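## Task

Scene 1: A free-standing wooden chest with 7 shallow drawers sits on the table; the 4th drawer counted from the top contains 3 small round tea tins. Pull that drawer open and place one tin so it rests entirely on the table, upright or on its side. Finished means: the two remaining tins are still inside that drawer, all seven drawers are closed, the chest has not shifted from its spot, and nothing is moving. Anything that stays put only because the robot holds it does not count. Release everything and withdraw the hand at the end.

## Robot and tools

Robot: one arm with six joints carrying a right five-finger hand. There is no second arm, so every motion argument is a single list. The controlled spot is the hand point, 0.05 m in front of the palm at the place where index pad and thumb tip meet in a pinch. Its own axes: +z runs along the straightened fingers (fingertips extend 0.06 to 0.07 m past it), +y points out of the palm, +x crosses the palm toward the little finger. On the little-finger side a wrist bracket protrudes (0.03 m beyond the point along +y, 0.11 m across the palm) and can strike the chest.

Scene frame: origin on the table surface beneath the arm base, +z up, +y to the left when facing +x. Results print end_effector_position (m) and end_effector_quat_wxyz in this frame, plus velocities, joint positions and torques, Wrist force and Wrist torque (N, N m, on the hand point's own axes; noisy, offset up to about 4 N, saturating near 50 N), and hand readings. Cameras: cam_high and cam_low (504x504), cam_wrist (616x616).

A row is 14 numbers, each in [-1, 1], in this order: dx, dy, dz, rx, ry, rz, little, ring, middle, index, thumb_bend, thumb_turn, force_limit, speed. The first six are an offset, not a pose: they are expressed along the hand point's own axes and counted from the hand point pose shown in the most recent result that displays it (before any such result exists in a scene, or for the second and later calls in one reply, counted from where the robot is when the action begins). Scale: 1.0 equals 0.6 m for dx, dy, dz and 180 degrees for the rotation vector rx, ry, rz. Each row stands on its own against that reference; rows do not add up. All zeros therefore returns the arm to the reference pose rather than holding still. Finger values are absolute targets: +1 straight/open, -1 curled shut. thumb_turn +1 puts the thumb beside the palm, -1 opposite the fingers. A pinch is roughly index -0.22, thumb_bend -0.75, thumb_turn -0.57. force_limit maps -1..+1 to about 0..10 N fingertip force (0..15 N for the two thumb motors) and only stops closing motors. speed maps -1..+1 to near zero..full (full travel 0.6 s); use -0.9 or lower for a soft grip. A motor only starts when its target changes by at least 0.01.

Tools:
execute_actions {"actions": [...], "pictures": bool}: an empty list just reports state; one item {"rows": [...up to 15 rows], "steps": up to 15} plays rows at 1/30 s each, repeating the last; one item {"steps": n up to 300} is a wait counted from the previous result, including your reply time.
move {"target": row, "speed": 0.002-0.5 m/s (default 0.25; turning limited to twice that in rad/s), "stop_force": 9-40 N optional}: a straight path toward the target offset lasting 0.5 to 10 s. The result adds a move: line (done, off_target, moving, held, fault, contact) and limits (paced = clipped, held = some steps blocked). stop_force ends the path when push against the motion rises that much, then backs off 2 steps; use it only with slow, non-rotating moves, and omit it when leaving a surface you are pressing.
wait {"seconds": 0-10}. zoom_image {"camera", "region": [x0,y0,x1,y1], max 504x504 pixels}. show_instructions {} shows reference pages. finished_scene {"scene": 1 or 2} ends a scene irreversibly and grades it.

Each step the commanded pose is clipped to within 100 mm and 16 degrees of the measured pose, and motion trails commands by about 0.17 s; after big moves check the printed pose and send the remainder. "pose unreachable" and HELD mean the clearance check altered or blocked what you sent. Hand readings hand_measured, hand_stopped_by (moving, target, force, stalled, fault) and hand_load_n come in motor order; a lost grip shows as loads near 0.

Hazards: the arm is stiff, so aiming even slightly past a firm surface (drawer front, chest, table) can cause a fault stop lasting 10 s; torque limits are 141 N m for the big joints and 26.3 N m for wrist joints, and 150 N of outside force also faults. Approach slowly, pull drawers gently so the loose chest doesn't slide or tip, don't drop or fling tins, don't knock anything off the table, and close drawers without slamming. Holding loads heats motors (warning at 70 °C, braking at 85 °C). Occasional pushes may nudge loose objects. Suggested order: look, locate the right drawer, hook or pinch its handle and pull it open, pinch a tin and set it on the table, push the drawer shut, check every drawer is closed and everything is still, open the hand, retreat, then call finished_scene.

Each tool is called after "Emit:" by a JSON object that holds its "fn" and its "kwargs", one argument or row to a line.

Reference images:

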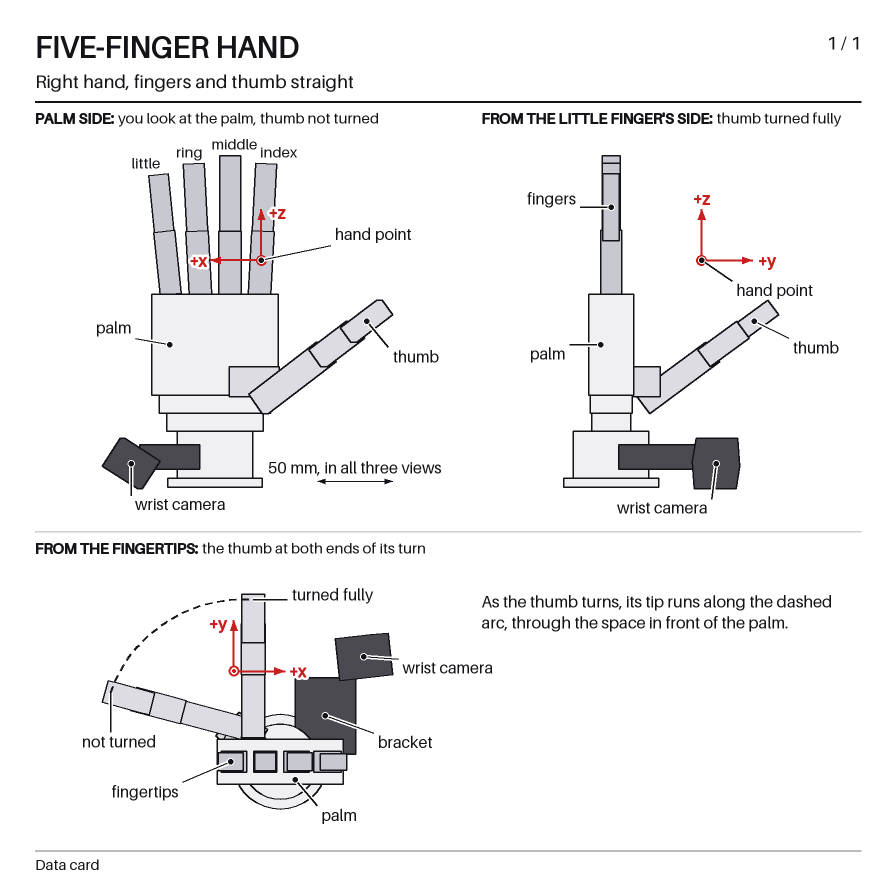

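## Session

Emit:
{"fn": "execute_actions", "kwargs": {
  "actions": []
}}

Scene clock: 0.00 s of 6600.00 s.
end_effector_position=(-0.0427, +0.3396, +0.3291) hand_measured=(+1.000, +1.000, +1.000, +1.000, +1.000, +1.000) hand_load_n=(+0.0, +0.0, +0.0, +0.0, +0.0, +0.0) hand_stopped_by=(target, target, target, target, target, target) hand_force_limit=0.00 hand_speed=-0.80 end_effector_quat_wxyz=(-0.131, +0.991, -0.011, +0.014) end_effector_velocity=(-0.000, +0.000, +0.000) end_effector_angular_velocity=(+0.000, +0.000, -0.001)
Joint positions: [ 1.452 -0.716  1.702  0.773  1.926 -3.222]
Joint velocities: [ 0.    -0.    -0.001  0.001 -0.     0.001]
Joint torques (N m, as the arm reports them, + toward a larger angle): no reading
Wrist force (N, on the end effector, along its own x y z axes, offset not removed): no reading
Wrist torque (N m, same axes, about the end effector's origin, offset not removed): no reading
Hand target: -0.043, +0.340, +0.329; -0.131, +0.991, -0.011, +0.014

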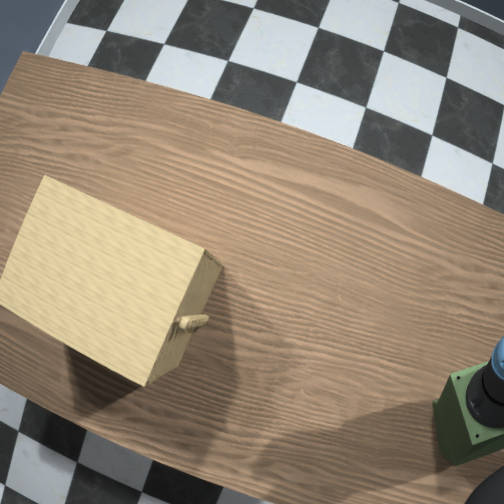

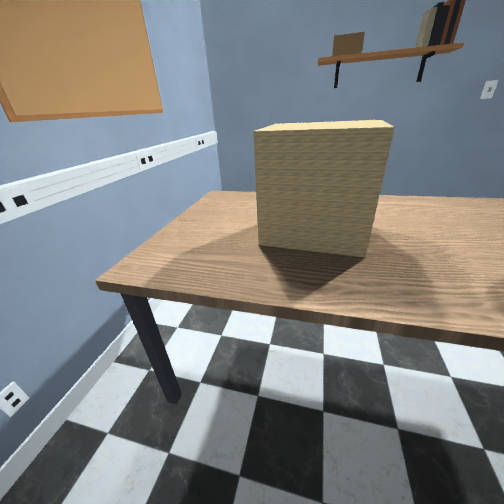

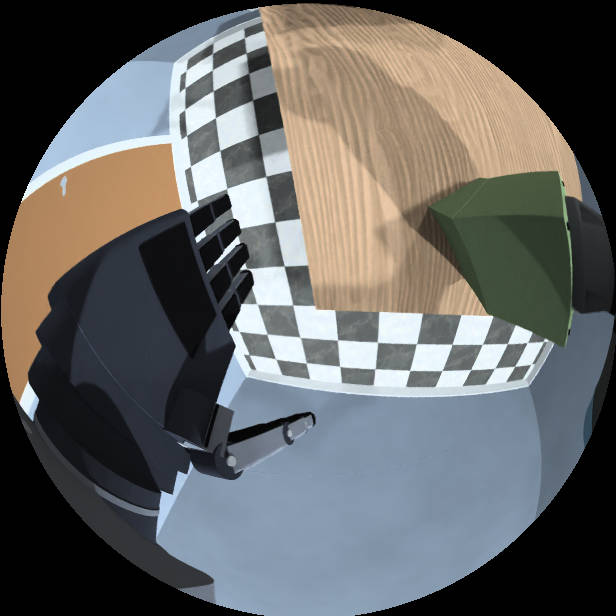

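Emit:
{"fn": "zoom_image", "kwargs": {
  "camera": "cam_high",
  "region": [0, 160, 260, 400]
}}

Emit:
{"fn": "zoom_image", "kwargs": {
  "camera": "cam_high",
  "region": [130, 240, 240, 390]
}}

Emit:
{"fn": "zoom_image", "kwargs": {
  "camera": "cam_high",
  "region": [384, 320, 504, 504]
}}

Region (0, 160, 260, 400) of cam_high's 504x504 image, scaled by 1.938, with more detail than that image has; it fills the top 465 rows of this view, and the rest is white.

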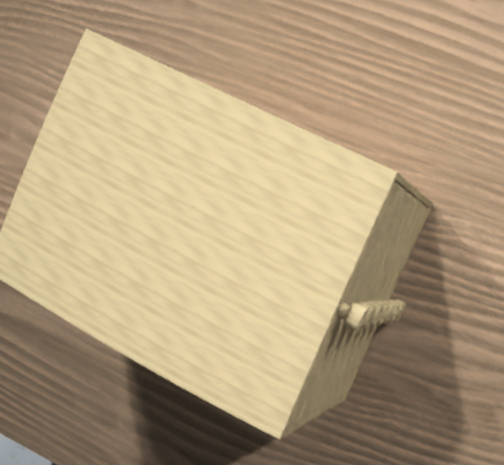

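Region (130, 240, 240, 390) of cam_high's 504x504 image, scaled by 3.360, with more detail than that image has; it fills the left 370 columns of this view, and the rest is white.

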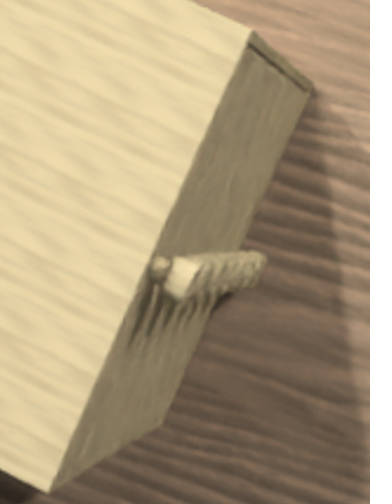

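Region (384, 320, 504, 504) of cam_high's 504x504 image, scaled by 2.739, with more detail than that image has; it fills the left 329 columns of this view, and the rest is white.

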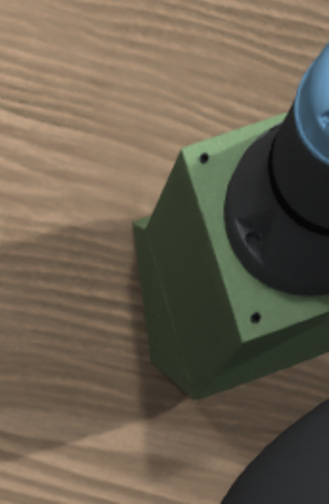

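Emit:
{"fn": "move", "kwargs": {
  "target": [0.663,0.387,-0.035,-0.230,0.107,-0.5125,-1,-1,-1,1,1,-0.57,0,0.5],
  "speed": 0.3
}}

Scene clock: 33.70 s of 6600.00 s.
end_effector_position=(+0.1887, +0.1969, +0.3121) hand_measured=(-1.000, -1.000, -1.000, +1.000, +1.000, -0.570) hand_load_n=(+0.0, +0.0, +0.0, +0.0, +0.0, +0.0) hand_stopped_by=(target, target, target, target, target, target) hand_force_limit=0.00 hand_speed=0.50 end_effector_quat_wxyz=(+0.105, +0.886, +0.422, +0.160) end_effector_velocity=(+0.000, -0.000, -0.000) end_effector_angular_velocity=(-0.001, +0.000, -0.000)
Joint positions: [ 1.17  -0.817  1.978  0.684  2.404 -4.369]
Joint velocities: [-0.001  0.     0.001 -0.     0.    -0.   ]
Joint torques (N m, as the arm reports them, + toward a larger angle): [ 24.23 -12.34 -26.43   4.3   -2.02  -1.84]
Wrist force (N, on the end effector, along its own x y z axes, offset not removed): [0.9 2.3 -0.3]
Wrist torque (N m, same axes, about the end effector's origin, offset not removed): [0.45 0.11 0.37]
Hand target: +0.189, +0.197, +0.312; +0.105, +0.886, +0.422, +0.160
Off the commanded pose: 0.189 m, 42 deg; position and orientation clipped at the last step of the last action.
After step 90, 27.37 s passed at rest.
move: held; limits=paced,held; held on 40 of 100 steps, including the last
pose unreachable: on one or more control steps of this call an arm could not follow its commanded pose, so it was not sent that pose on those steps. On the call's last step it was still not sent that pose. It may still have moved: this result reports where it is.
cause: the commanded pose would bring two parts of the arm too close to each other (joints 4 (wrist 1) to 6 (wrist 3) lie between them).

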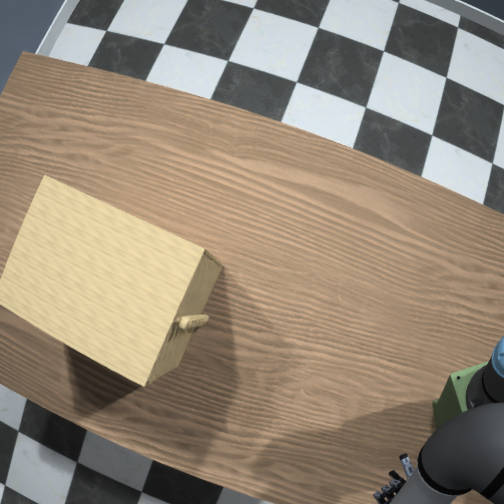

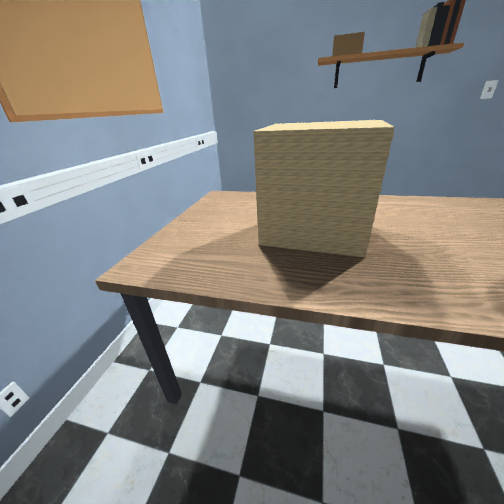

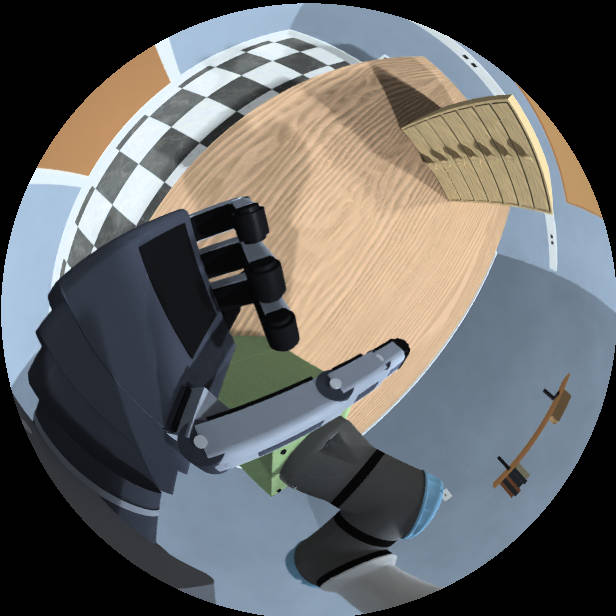

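Emit:
{"fn": "move", "kwargs": {
  "target": [0.104,0.25,0.076,0.149,0.054,-0.197,-1,-1,-1,1,1,-0.57,0,0.5],
  "speed": 0.3
}}

Scene clock: 46.50 s of 6600.00 s.
end_effector_position=(+0.1894, +0.1968, +0.3121) hand_measured=(-1.000, -1.000, -1.000, +1.000, +1.000, -0.570) hand_load_n=(+0.0, +0.0, +0.0, +0.0, +0.0, +0.0) hand_stopped_by=(target, target, target, target, target, target) hand_force_limit=0.00 hand_speed=0.50 end_effector_quat_wxyz=(+0.104, +0.885, +0.424, +0.160) end_effector_velocity=(+0.000, +0.000, +0.000) end_effector_angular_velocity=(+0.001, -0.001, -0.000)
Joint positions: [ 1.168 -0.819  1.979  0.682  2.403 -4.376]
Joint velocities: [ 0.001 -0.    -0.001  0.     0.     0.   ]
Joint torques (N m, as the arm reports them, + toward a larger angle): [  6.65 -27.84 -10.05   2.44  -0.06   1.78]
Wrist force (N, on the end effector, along its own x y z axes, offset not removed): [-2.0 3.4 1.0]
Wrist torque (N m, same axes, about the end effector's origin, offset not removed): [0.49 0.46 0.27]
Hand target: +0.189, +0.197, +0.312; +0.104, +0.885, +0.424, +0.160
Off the commanded pose: 0.168 m, 45 deg; position and orientation clipped at the last step of the last action.
After step 90, 8.13 s passed at rest.
move: held; limits=paced,held; held on 41 of 50 steps, including the last
pose unreachable: on one or more control steps of this call an arm could not follow its commanded pose, so it was not sent that pose on those steps. On the call's last step it was still not sent that pose. It may still have moved: this result reports where it is.
cause: the commanded pose would bring two parts of the arm too close to each other (joints 4 (wrist 1) to 6 (wrist 3) lie between them).

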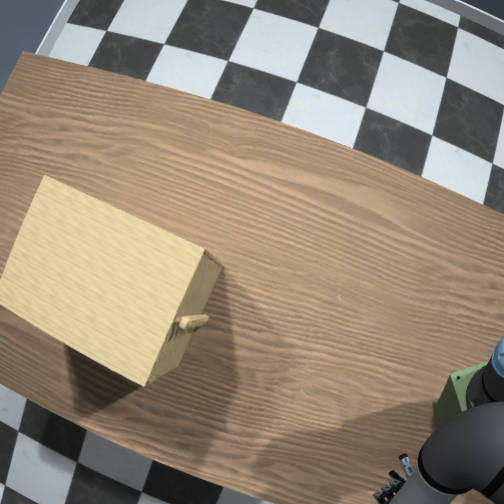

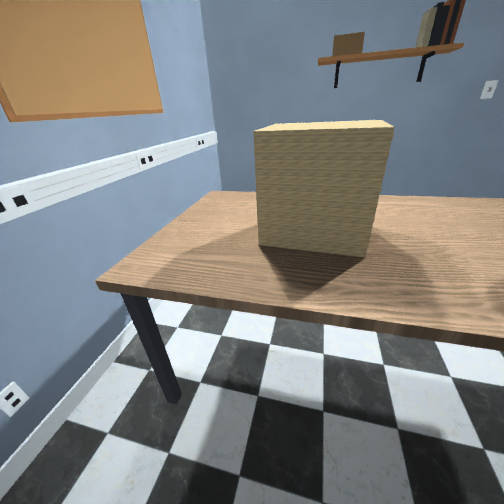

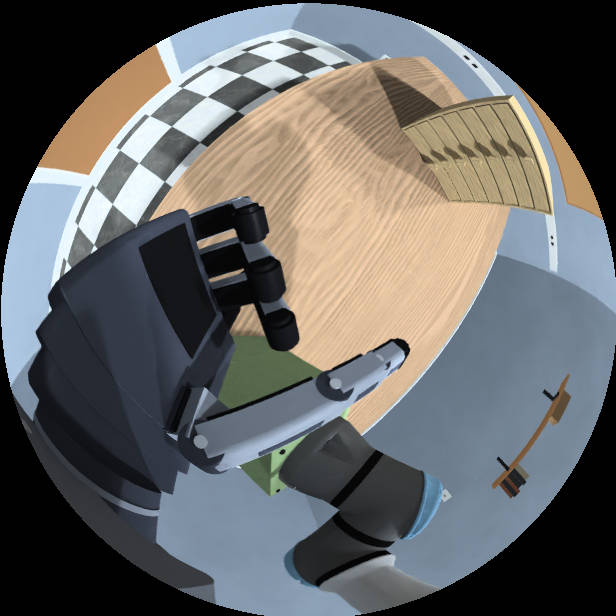

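Emit:
{"fn": "move", "kwargs": {
  "target": [0.134,0.026,0.005,0.146,-0.069,0.294,-1,-1,-1,1,1,-0.57,0,0.5],
  "speed": 0.3
}}

Scene clock: 55.17 s of 6600.00 s.
end_effector_position=(+0.2491, +0.2497, +0.3300) hand_measured=(-1.000, -1.000, -1.000, +1.000, +1.000, -0.570) hand_load_n=(+0.0, +0.0, +0.0, +0.0, +0.0, +0.0) hand_stopped_by=(target, target, target, target, target, target) hand_force_limit=0.00 hand_speed=0.50 end_effector_quat_wxyz=(-0.130, +0.991, +0.001, +0.000) end_effector_velocity=(+0.000, -0.000, -0.000) end_effector_angular_velocity=(+0.005, +0.009, -0.009)
Joint positions: [ 0.79  -1.033  1.759  0.786  1.943 -3.946]
Joint velocities: [-0.007 -0.003  0.001 -0.001 -0.008  0.004]
Joint torques (N m, as the arm reports them, + toward a larger angle): [  4.23 -38.37 -18.17  -0.44  -2.79   1.68]
Wrist force (N, on the end effector, along its own x y z axes, offset not removed): [1.7 -1.4 1.5]
Wrist torque (N m, same axes, about the end effector's origin, offset not removed): [-0.39 -0.01 0.39]
Hand target: +0.249, +0.250, +0.330; -0.131, +0.991, +0.000, -0.000
Off the commanded pose: 0.000 m, 0 deg.
After step 90, 2.63 s passed at rest.
move: done; limits=paced

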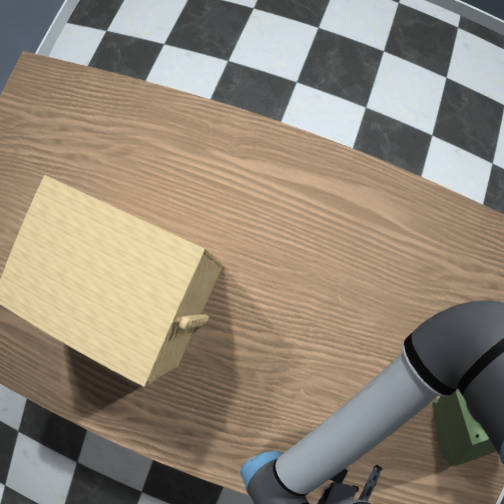

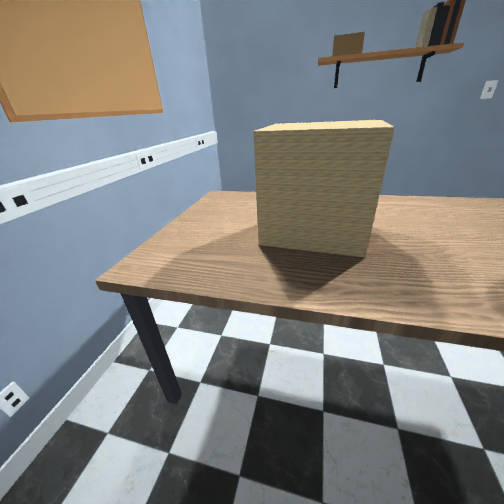

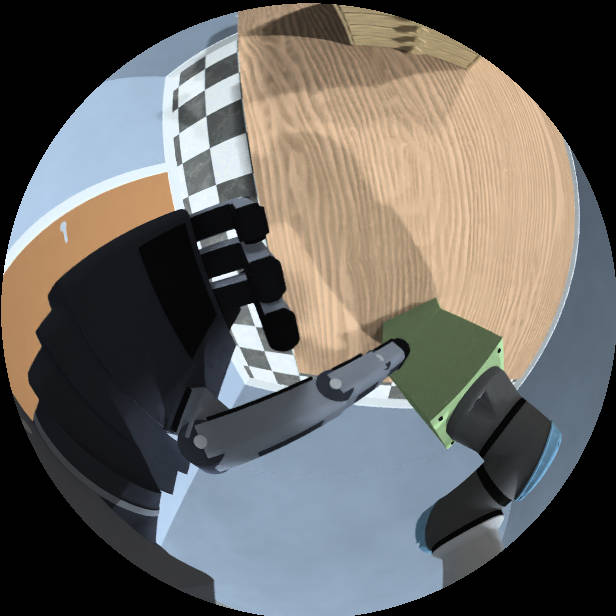

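Emit:
{"fn": "move", "kwargs": {
  "target": [0.167,0.161,-0.043,0,0,0.944,-1,-1,-1,1,1,-0.57,0,0.5],
  "speed": 0.5
}}

Scene clock: 61.10 s of 6600.00 s.
end_effector_position=(+0.3491, +0.1499, +0.3300) hand_measured=(-1.000, -1.000, -1.000, +1.000, +1.000, -0.570) hand_load_n=(+0.0, +0.0, +0.0, +0.0, +0.0, +0.0) hand_stopped_by=(target, target, target, target, target, target) hand_force_limit=0.00 hand_speed=0.50 end_effector_quat_wxyz=(+0.012, -0.089, +0.987, +0.130) end_effector_velocity=(+0.000, +0.000, +0.000) end_effector_angular_velocity=(-0.002, +0.003, -0.012)
Joint positions: [ 0.182 -1.514  2.085  0.734  1.841 -1.614]
Joint velocities: [ 0.004  0.    -0.     0.001  0.003  0.017]
Joint torques (N m, as the arm reports them, + toward a larger angle): [25.41 -7.93 -1.19  4.12  2.21  1.81]
Wrist force (N, on the end effector, along its own x y z axes, offset not removed): [0.5 0.9 -0.4]
Wrist torque (N m, same axes, about the end effector's origin, offset not removed): [0.20 0.19 0.19]
Hand target: +0.349, +0.150, +0.330; +0.012, -0.088, +0.988, +0.130
Off the commanded pose: 0.000 m, 0 deg.
move: done

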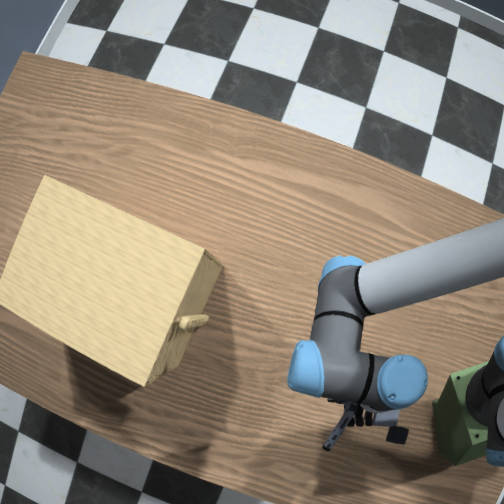

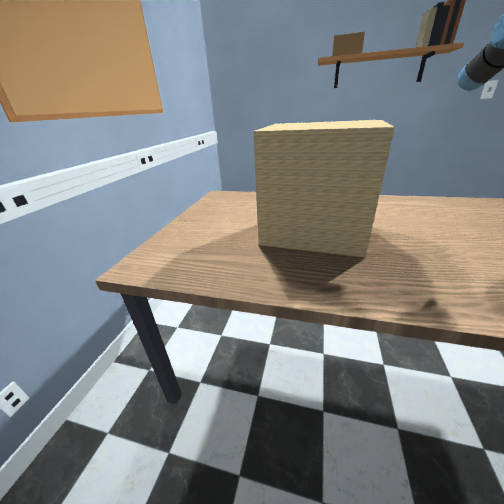

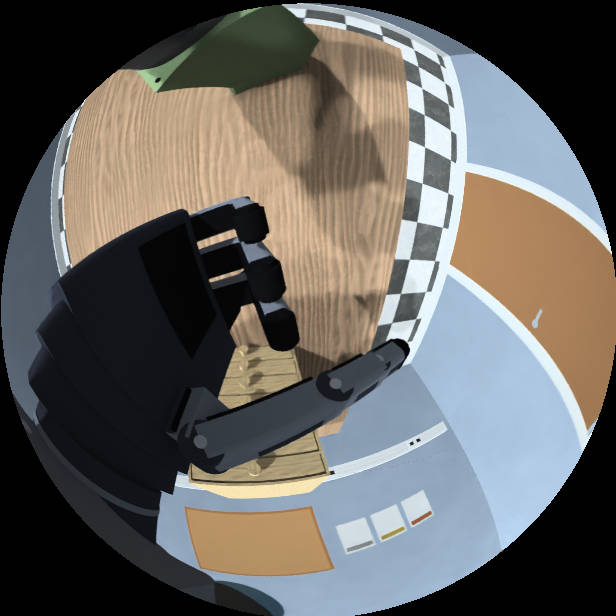

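Emit:
{"fn": "move", "kwargs": {
  "target": [-0.266,-0.212,-0.043,-0.0895,-0.2468,0.5003,-1,-1,-1,1,1,-0.57,0,0.5],
  "speed": 0.4
}}

Scene clock: 66.80 s of 6600.00 s.
end_effector_position=(+0.5287, +0.0497, +0.3299) hand_measured=(-1.000, -1.000, -1.000, +1.000, +1.000, -0.570) hand_load_n=(+0.0, +0.0, +0.0, +0.0, +0.0, +0.0) hand_stopped_by=(target, target, target, target, target, target) hand_force_limit=0.00 hand_speed=0.50 end_effector_quat_wxyz=(+0.242, +0.664, +0.665, +0.241) end_effector_velocity=(+0.001, -0.000, +0.000) end_effector_angular_velocity=(+0.001, +0.001, -0.012)
Joint positions: [ 0.232 -1.498  2.164 -0.109  2.103 -0.228]
Joint velocities: [ 0.005  0.007 -0.007 -0.     0.012  0.012]
Joint torques (N m, as the arm reports them, + toward a larger angle): [ 25.78  -8.41 -26.84  -0.76   2.31   1.89]
Wrist force (N, on the end effector, along its own x y z axes, offset not removed): [2.1 -0.4 -0.5]
Wrist torque (N m, same axes, about the end effector's origin, offset not removed): [-0.04 0.02 0.48]
Hand target: +0.529, +0.050, +0.330; +0.242, +0.665, +0.664, +0.241
Off the commanded pose: 0.000 m, 0 deg.
move: done

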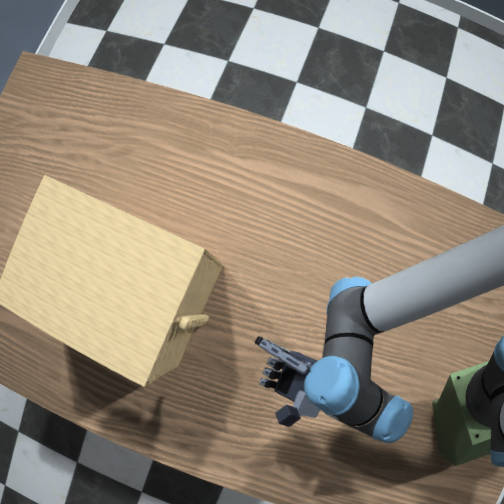

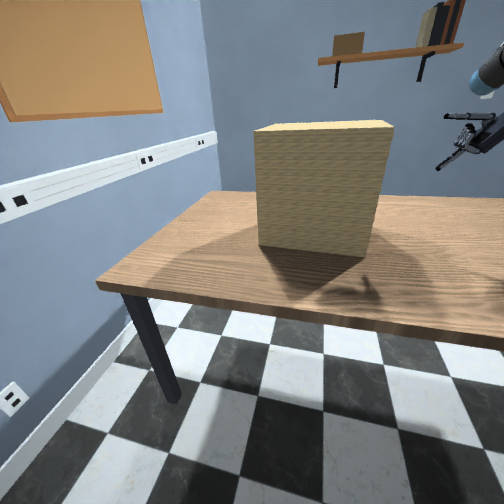

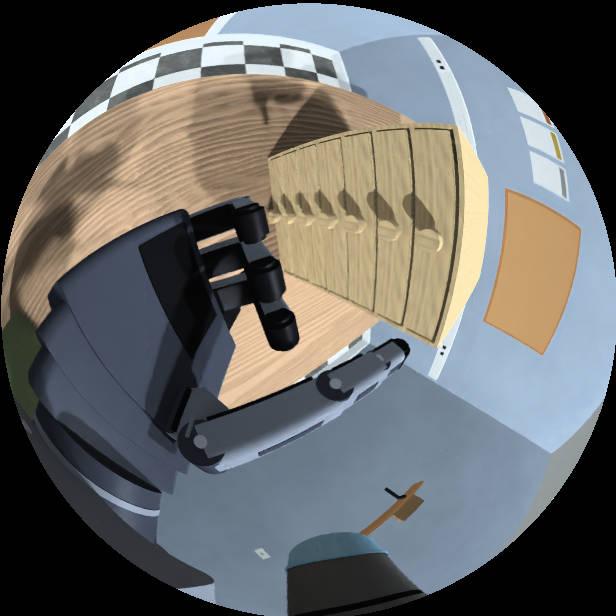

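Emit:
{"fn": "move", "kwargs": {
  "target": [-0.017,-0.048,0.242,0,0,0,-1,-1,-1,-0.22,-0.75,-0.57,0,0.5],
  "speed": 0.3
}}

Emit:
{"fn": "zoom_image", "kwargs": {
  "camera": "cam_wrist",
  "region": [200, 80, 560, 440]
}}

Scene clock: 76.77 s of 6600.00 s.
end_effector_position=(+0.6000, +0.0395, +0.2002) hand_measured=(-1.000, -1.000, -1.000, -0.220, -0.748, -0.570) hand_load_n=(+0.0, +0.0, +0.0, +1.5, +1.5, +0.0) hand_stopped_by=(target, target, target, target, target, target) hand_force_limit=0.00 hand_speed=0.50 end_effector_quat_wxyz=(+0.242, +0.664, +0.665, +0.241) end_effector_velocity=(-0.000, -0.000, -0.001) end_effector_angular_velocity=(+0.000, +0.001, -0.001)
Joint positions: [-0.01  -1.225  2.091 -0.365  1.894 -0.362]
Joint velocities: [-0.001  0.001  0.    -0.    -0.     0.   ]
Joint torques (N m, as the arm reports them, + toward a larger angle): [  4.6  -16.61 -20.44  -1.63  -2.92  -1.81]
Wrist force (N, on the end effector, along its own x y z axes, offset not removed): [1.4 -1.1 -0.2]
Wrist torque (N m, same axes, about the end effector's origin, offset not removed): [-0.25 0.12 0.26]
Hand target: +0.600, +0.040, +0.200; +0.242, +0.664, +0.665, +0.241
Off the commanded pose: 0.000 m, 0 deg.
After step 90, 5.57 s passed at rest.
move: done

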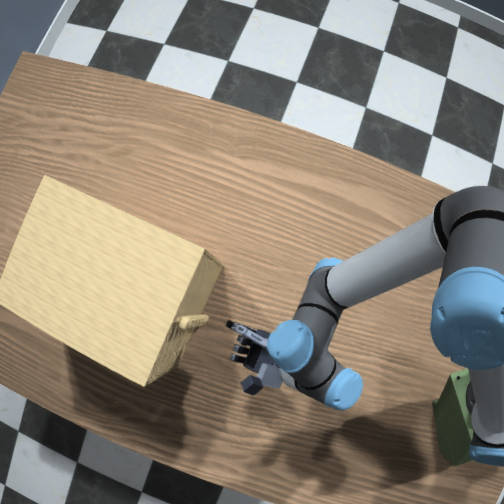

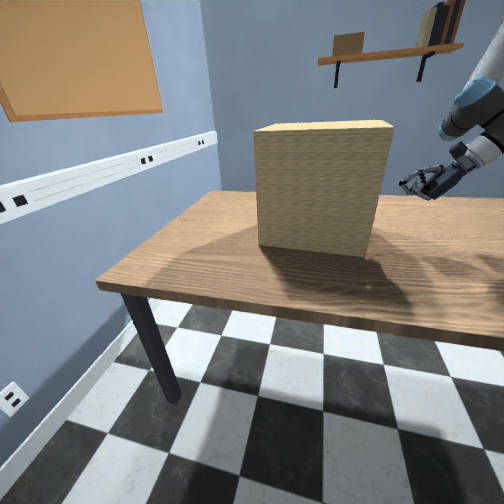

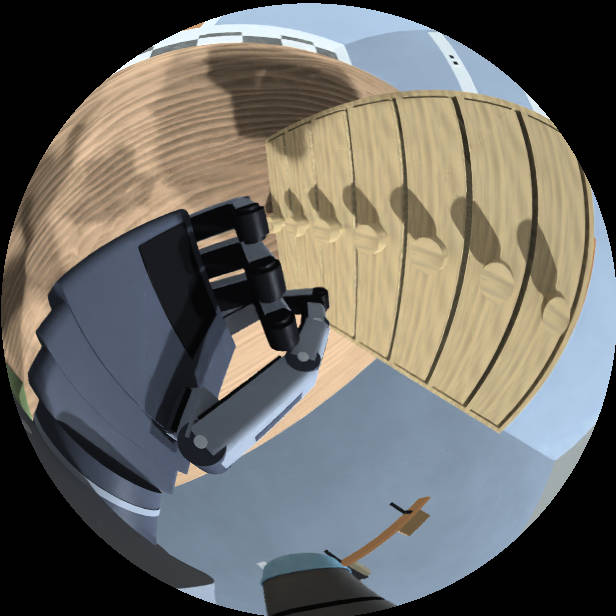

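Region (200, 80, 560, 440) of cam_wrist's 616x616 image, scaled by 1.400, with more detail than that image has.

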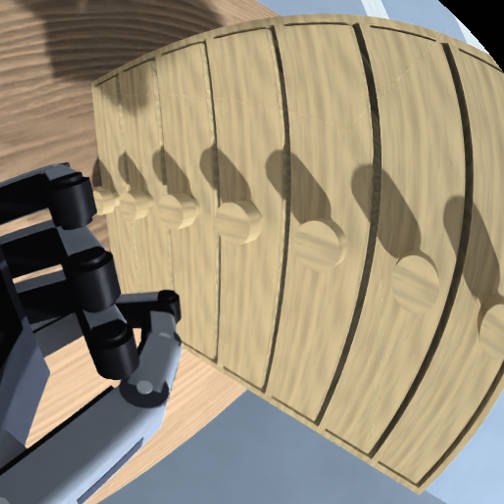

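Emit:
{"fn": "move", "kwargs": {
  "target": [0.075,0.0255,0.0215,0.0556,0,0,-1,-1,-1,-0.22,-0.75,-0.57,0,0.5],
  "speed": 0.2
}}

Emit:
{"fn": "zoom_image", "kwargs": {
  "camera": "cam_wrist",
  "region": [200, 80, 560, 440]
}}

Emit:
{"fn": "zoom_image", "kwargs": {
  "camera": "cam_high",
  "region": [140, 240, 300, 400]
}}

Emit:
{"fn": "zoom_image", "kwargs": {
  "camera": "cam_low",
  "region": [340, 90, 500, 270]
}}

Scene clock: 91.00 s of 6600.00 s.
end_effector_position=(+0.6198, +0.0842, +0.2003) hand_measured=(-1.000, -1.000, -1.000, -0.220, -0.748, -0.570) hand_load_n=(+0.0, +0.0, +0.0, +1.5, +1.5, +0.0) hand_stopped_by=(target, target, target, target, target, target) hand_force_limit=0.00 hand_speed=0.50 end_effector_quat_wxyz=(+0.184, +0.682, +0.683, +0.183) end_effector_velocity=(+0.003, +0.002, -0.000) end_effector_angular_velocity=(+0.001, +0.014, -0.004)
Joint positions: [ 0.132 -1.098  1.848 -0.033  2.06  -0.202]
Joint velocities: [ 0.007  0.011 -0.023  0.03   0.01   0.017]
Joint torques (N m, as the arm reports them, + toward a larger angle): [ 33.34 -19.21 -25.21   3.07   2.4    1.96]
Wrist force (N, on the end effector, along its own x y z axes, offset not removed): [1.6 3.1 0.4]
Wrist torque (N m, same axes, about the end effector's origin, offset not removed): [0.36 -0.11 0.33]
Hand target: +0.620, +0.084, +0.200; +0.183, +0.683, +0.683, +0.183
Off the commanded pose: 0.000 m, 0 deg.
After step 90, 10.27 s passed at rest.
move: done

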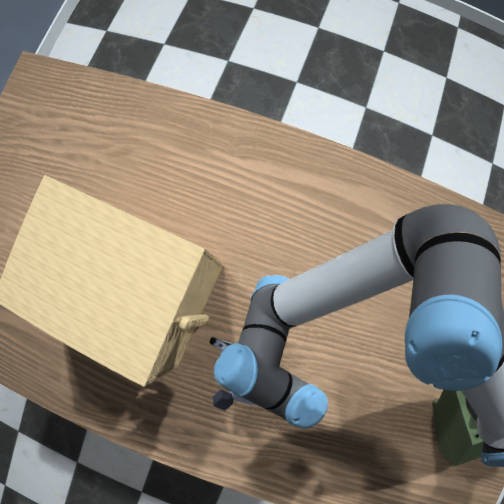

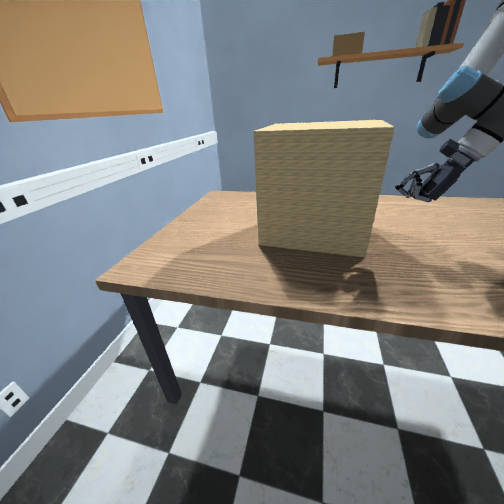

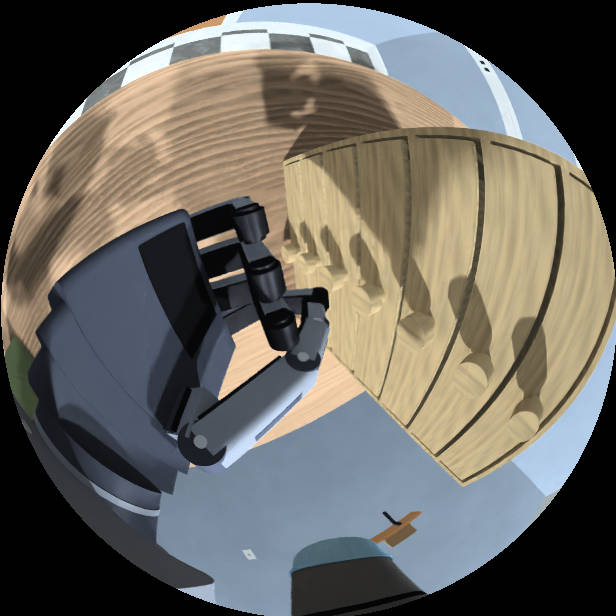

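Region (200, 80, 560, 440) of cam_wrist's 616x616 image, scaled by 1.400, with more detail than that image has.

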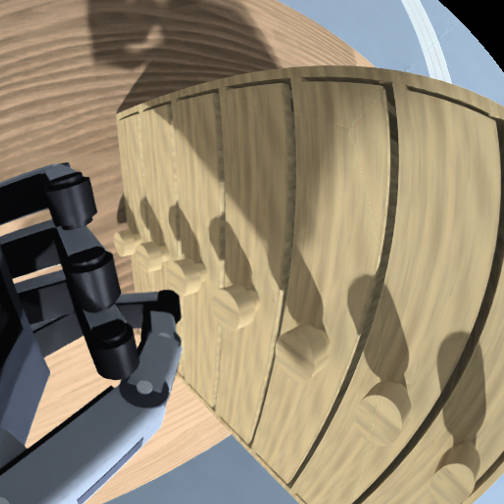

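Region (140, 240, 300, 400) of cam_high's 504x504 image, scaled by 3.150, with more detail than that image has.

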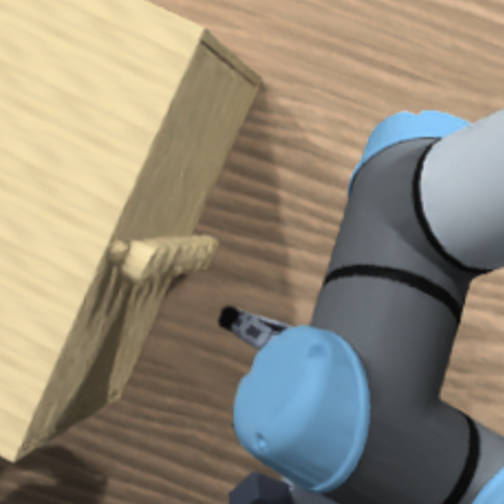

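Region (340, 90, 500, 270) of cam_low's 504x504 image, scaled by 2.800, with more detail than that image has.

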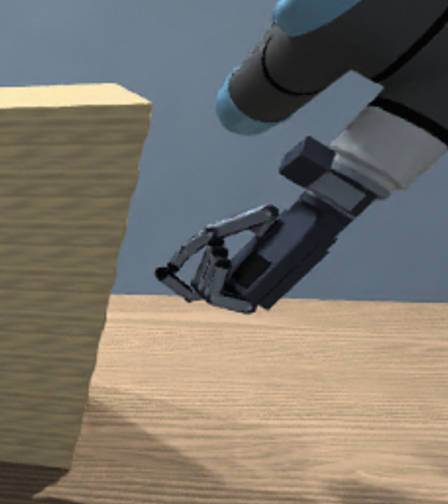

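Emit:
{"fn": "move", "kwargs": {
  "target": [-0.053,0.029,0.0167,0,0,0,-1,-1,-1,0.2,-0.4,-0.57,0,0.5],
  "speed": 0.15
}}

Emit:
{"fn": "zoom_image", "kwargs": {
  "camera": "cam_wrist",
  "region": [220, 160, 480, 420]
}}

Emit:
{"fn": "zoom_image", "kwargs": {
  "camera": "cam_low",
  "region": [340, 90, 500, 270]
}}

Scene clock: 96.20 s of 6600.00 s.
end_effector_position=(+0.6397, +0.0527, +0.2004) hand_measured=(-1.000, -1.000, -1.000, +0.200, -0.400, -0.570) hand_load_n=(+0.0, +0.0, +0.0, +0.0, +0.0, +0.0) hand_stopped_by=(target, target, target, target, target, target) hand_force_limit=0.00 hand_speed=0.50 end_effector_quat_wxyz=(+0.184, +0.682, +0.683, +0.183) end_effector_velocity=(+0.001, -0.002, -0.000) end_effector_angular_velocity=(+0.000, +0.000, +0.001)
Joint positions: [ 0.064 -1.129  1.825 -0.001  2.008 -0.251]
Joint velocities: [-0.004 -0.002 -0.001  0.002 -0.004 -0.004]
Joint torques (N m, as the arm reports them, + toward a larger angle): [  5.98 -44.59 -23.83   2.92  -2.87  -1.57]
Wrist force (N, on the end effector, along its own x y z axes, offset not removed): [2.0 2.2 0.5]
Wrist torque (N m, same axes, about the end effector's origin, offset not removed): [0.27 -0.03 0.37]
Hand target: +0.640, +0.052, +0.200; +0.184, +0.682, +0.683, +0.183
Off the commanded pose: 0.000 m, 0 deg.
After step 90, 1.30 s passed at rest.
move: done

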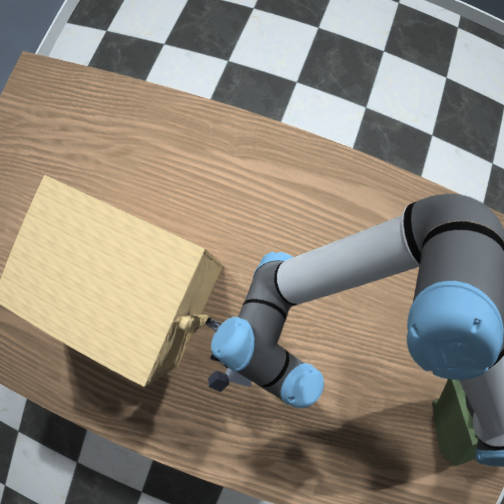

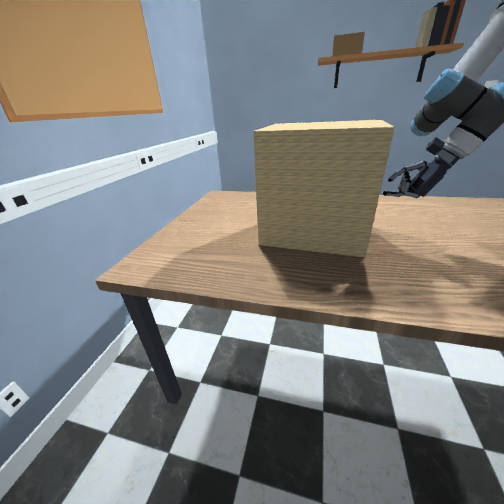

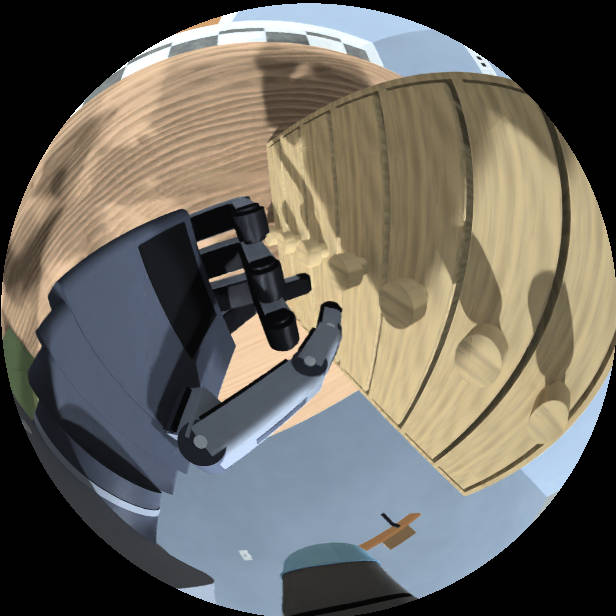

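Region (220, 160, 480, 420) of cam_wrist's 616x616 image, scaled by 1.938, with more detail than that image has.

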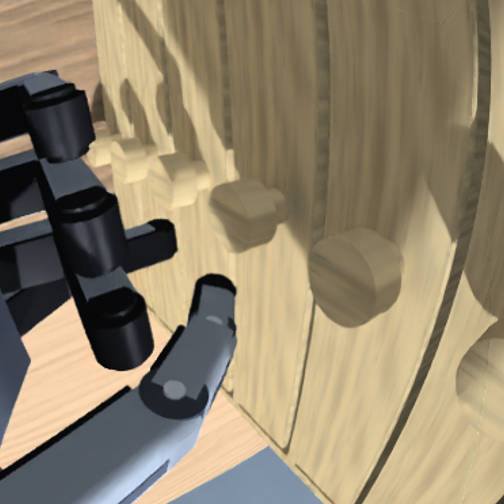

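Region (340, 90, 500, 270) of cam_low's 504x504 image, scaled by 2.800, with more detail than that image has.

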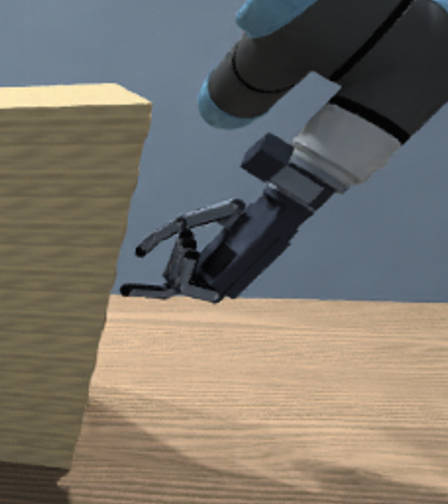

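Emit:
{"fn": "move", "kwargs": {
  "target": [0.02,-0.0125,0.0217,0,0,0,-1,-1,-1,0.2,-0.4,-0.57,0,0.5],
  "speed": 0.1
}}

Emit:
{"fn": "zoom_image", "kwargs": {
  "camera": "cam_wrist",
  "region": [220, 160, 480, 420]
}}

Emit:
{"fn": "zoom_image", "kwargs": {
  "camera": "cam_high",
  "region": [160, 280, 260, 380]
}}

Scene clock: 106.30 s of 6600.00 s.
end_effector_position=(+0.6398, +0.0645, +0.1856) hand_measured=(-1.000, -1.000, -1.000, +0.200, -0.400, -0.570) hand_load_n=(+0.0, +0.0, +0.0, +0.0, +0.0, +0.0) hand_stopped_by=(target, target, target, target, target, target) hand_force_limit=0.00 hand_speed=0.50 end_effector_quat_wxyz=(+0.184, +0.682, +0.683, +0.183) end_effector_velocity=(+0.001, +0.001, -0.001) end_effector_angular_velocity=(+0.000, -0.001, -0.001)
Joint positions: [ 0.071 -1.087  1.818 -0.033  2.014 -0.246]
Joint velocities: [ 0.001  0.005 -0.003 -0.004  0.001  0.001]
Joint torques (N m, as the arm reports them, + toward a larger angle): [ 33.96 -22.22 -24.05  -1.     2.11   1.78]
Wrist force (N, on the end effector, along its own x y z axes, offset not removed): [1.0 1.8 0.1]
Wrist torque (N m, same axes, about the end effector's origin, offset not removed): [0.16 0.11 0.32]
Hand target: +0.640, +0.065, +0.185; +0.184, +0.682, +0.683, +0.183
Off the commanded pose: 0.000 m, 0 deg.
After step 90, 6.27 s passed at rest.
move: done

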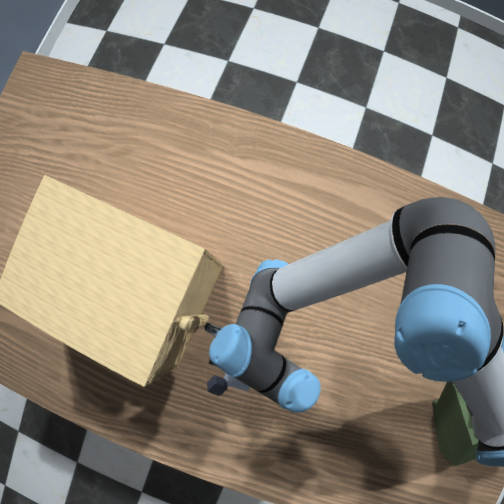

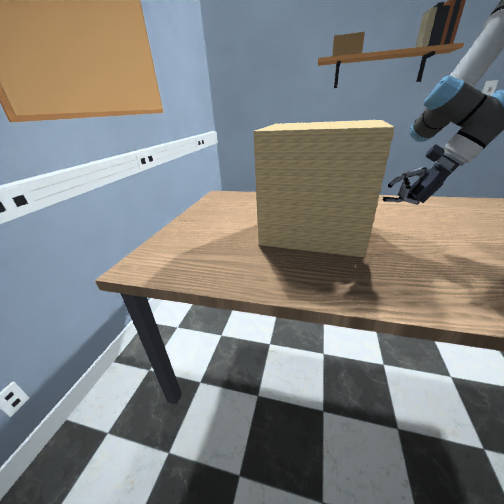

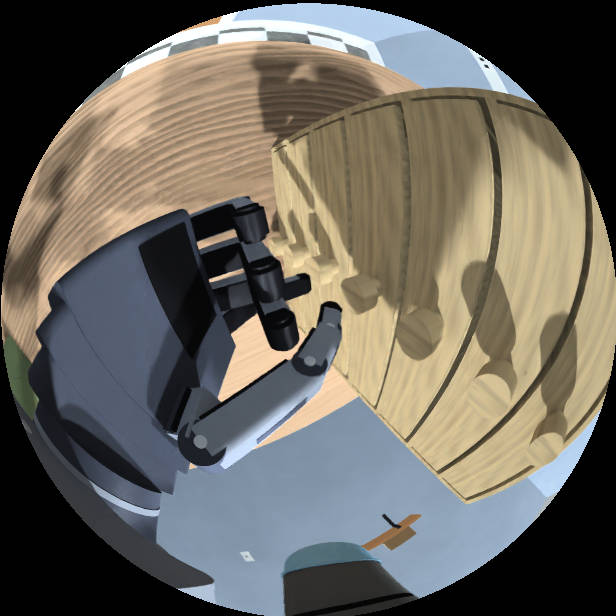

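Region (220, 160, 480, 420) of cam_wrist's 616x616 image, scaled by 1.938, with more detail than that image has.

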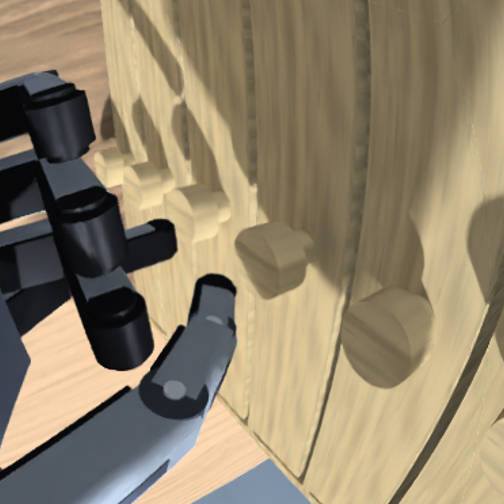

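Region (160, 280, 260, 380) of cam_high's 504x504 image, scaled by 5.040, with more detail than that image has.

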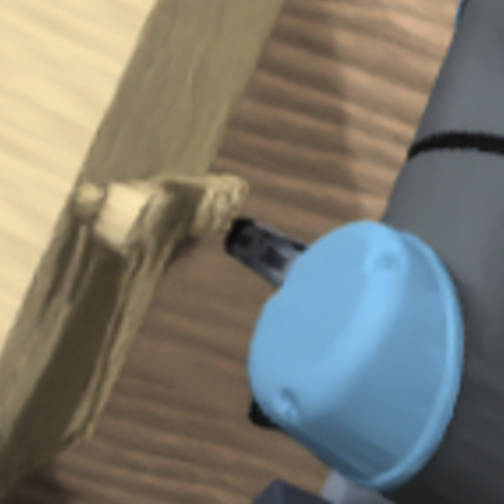

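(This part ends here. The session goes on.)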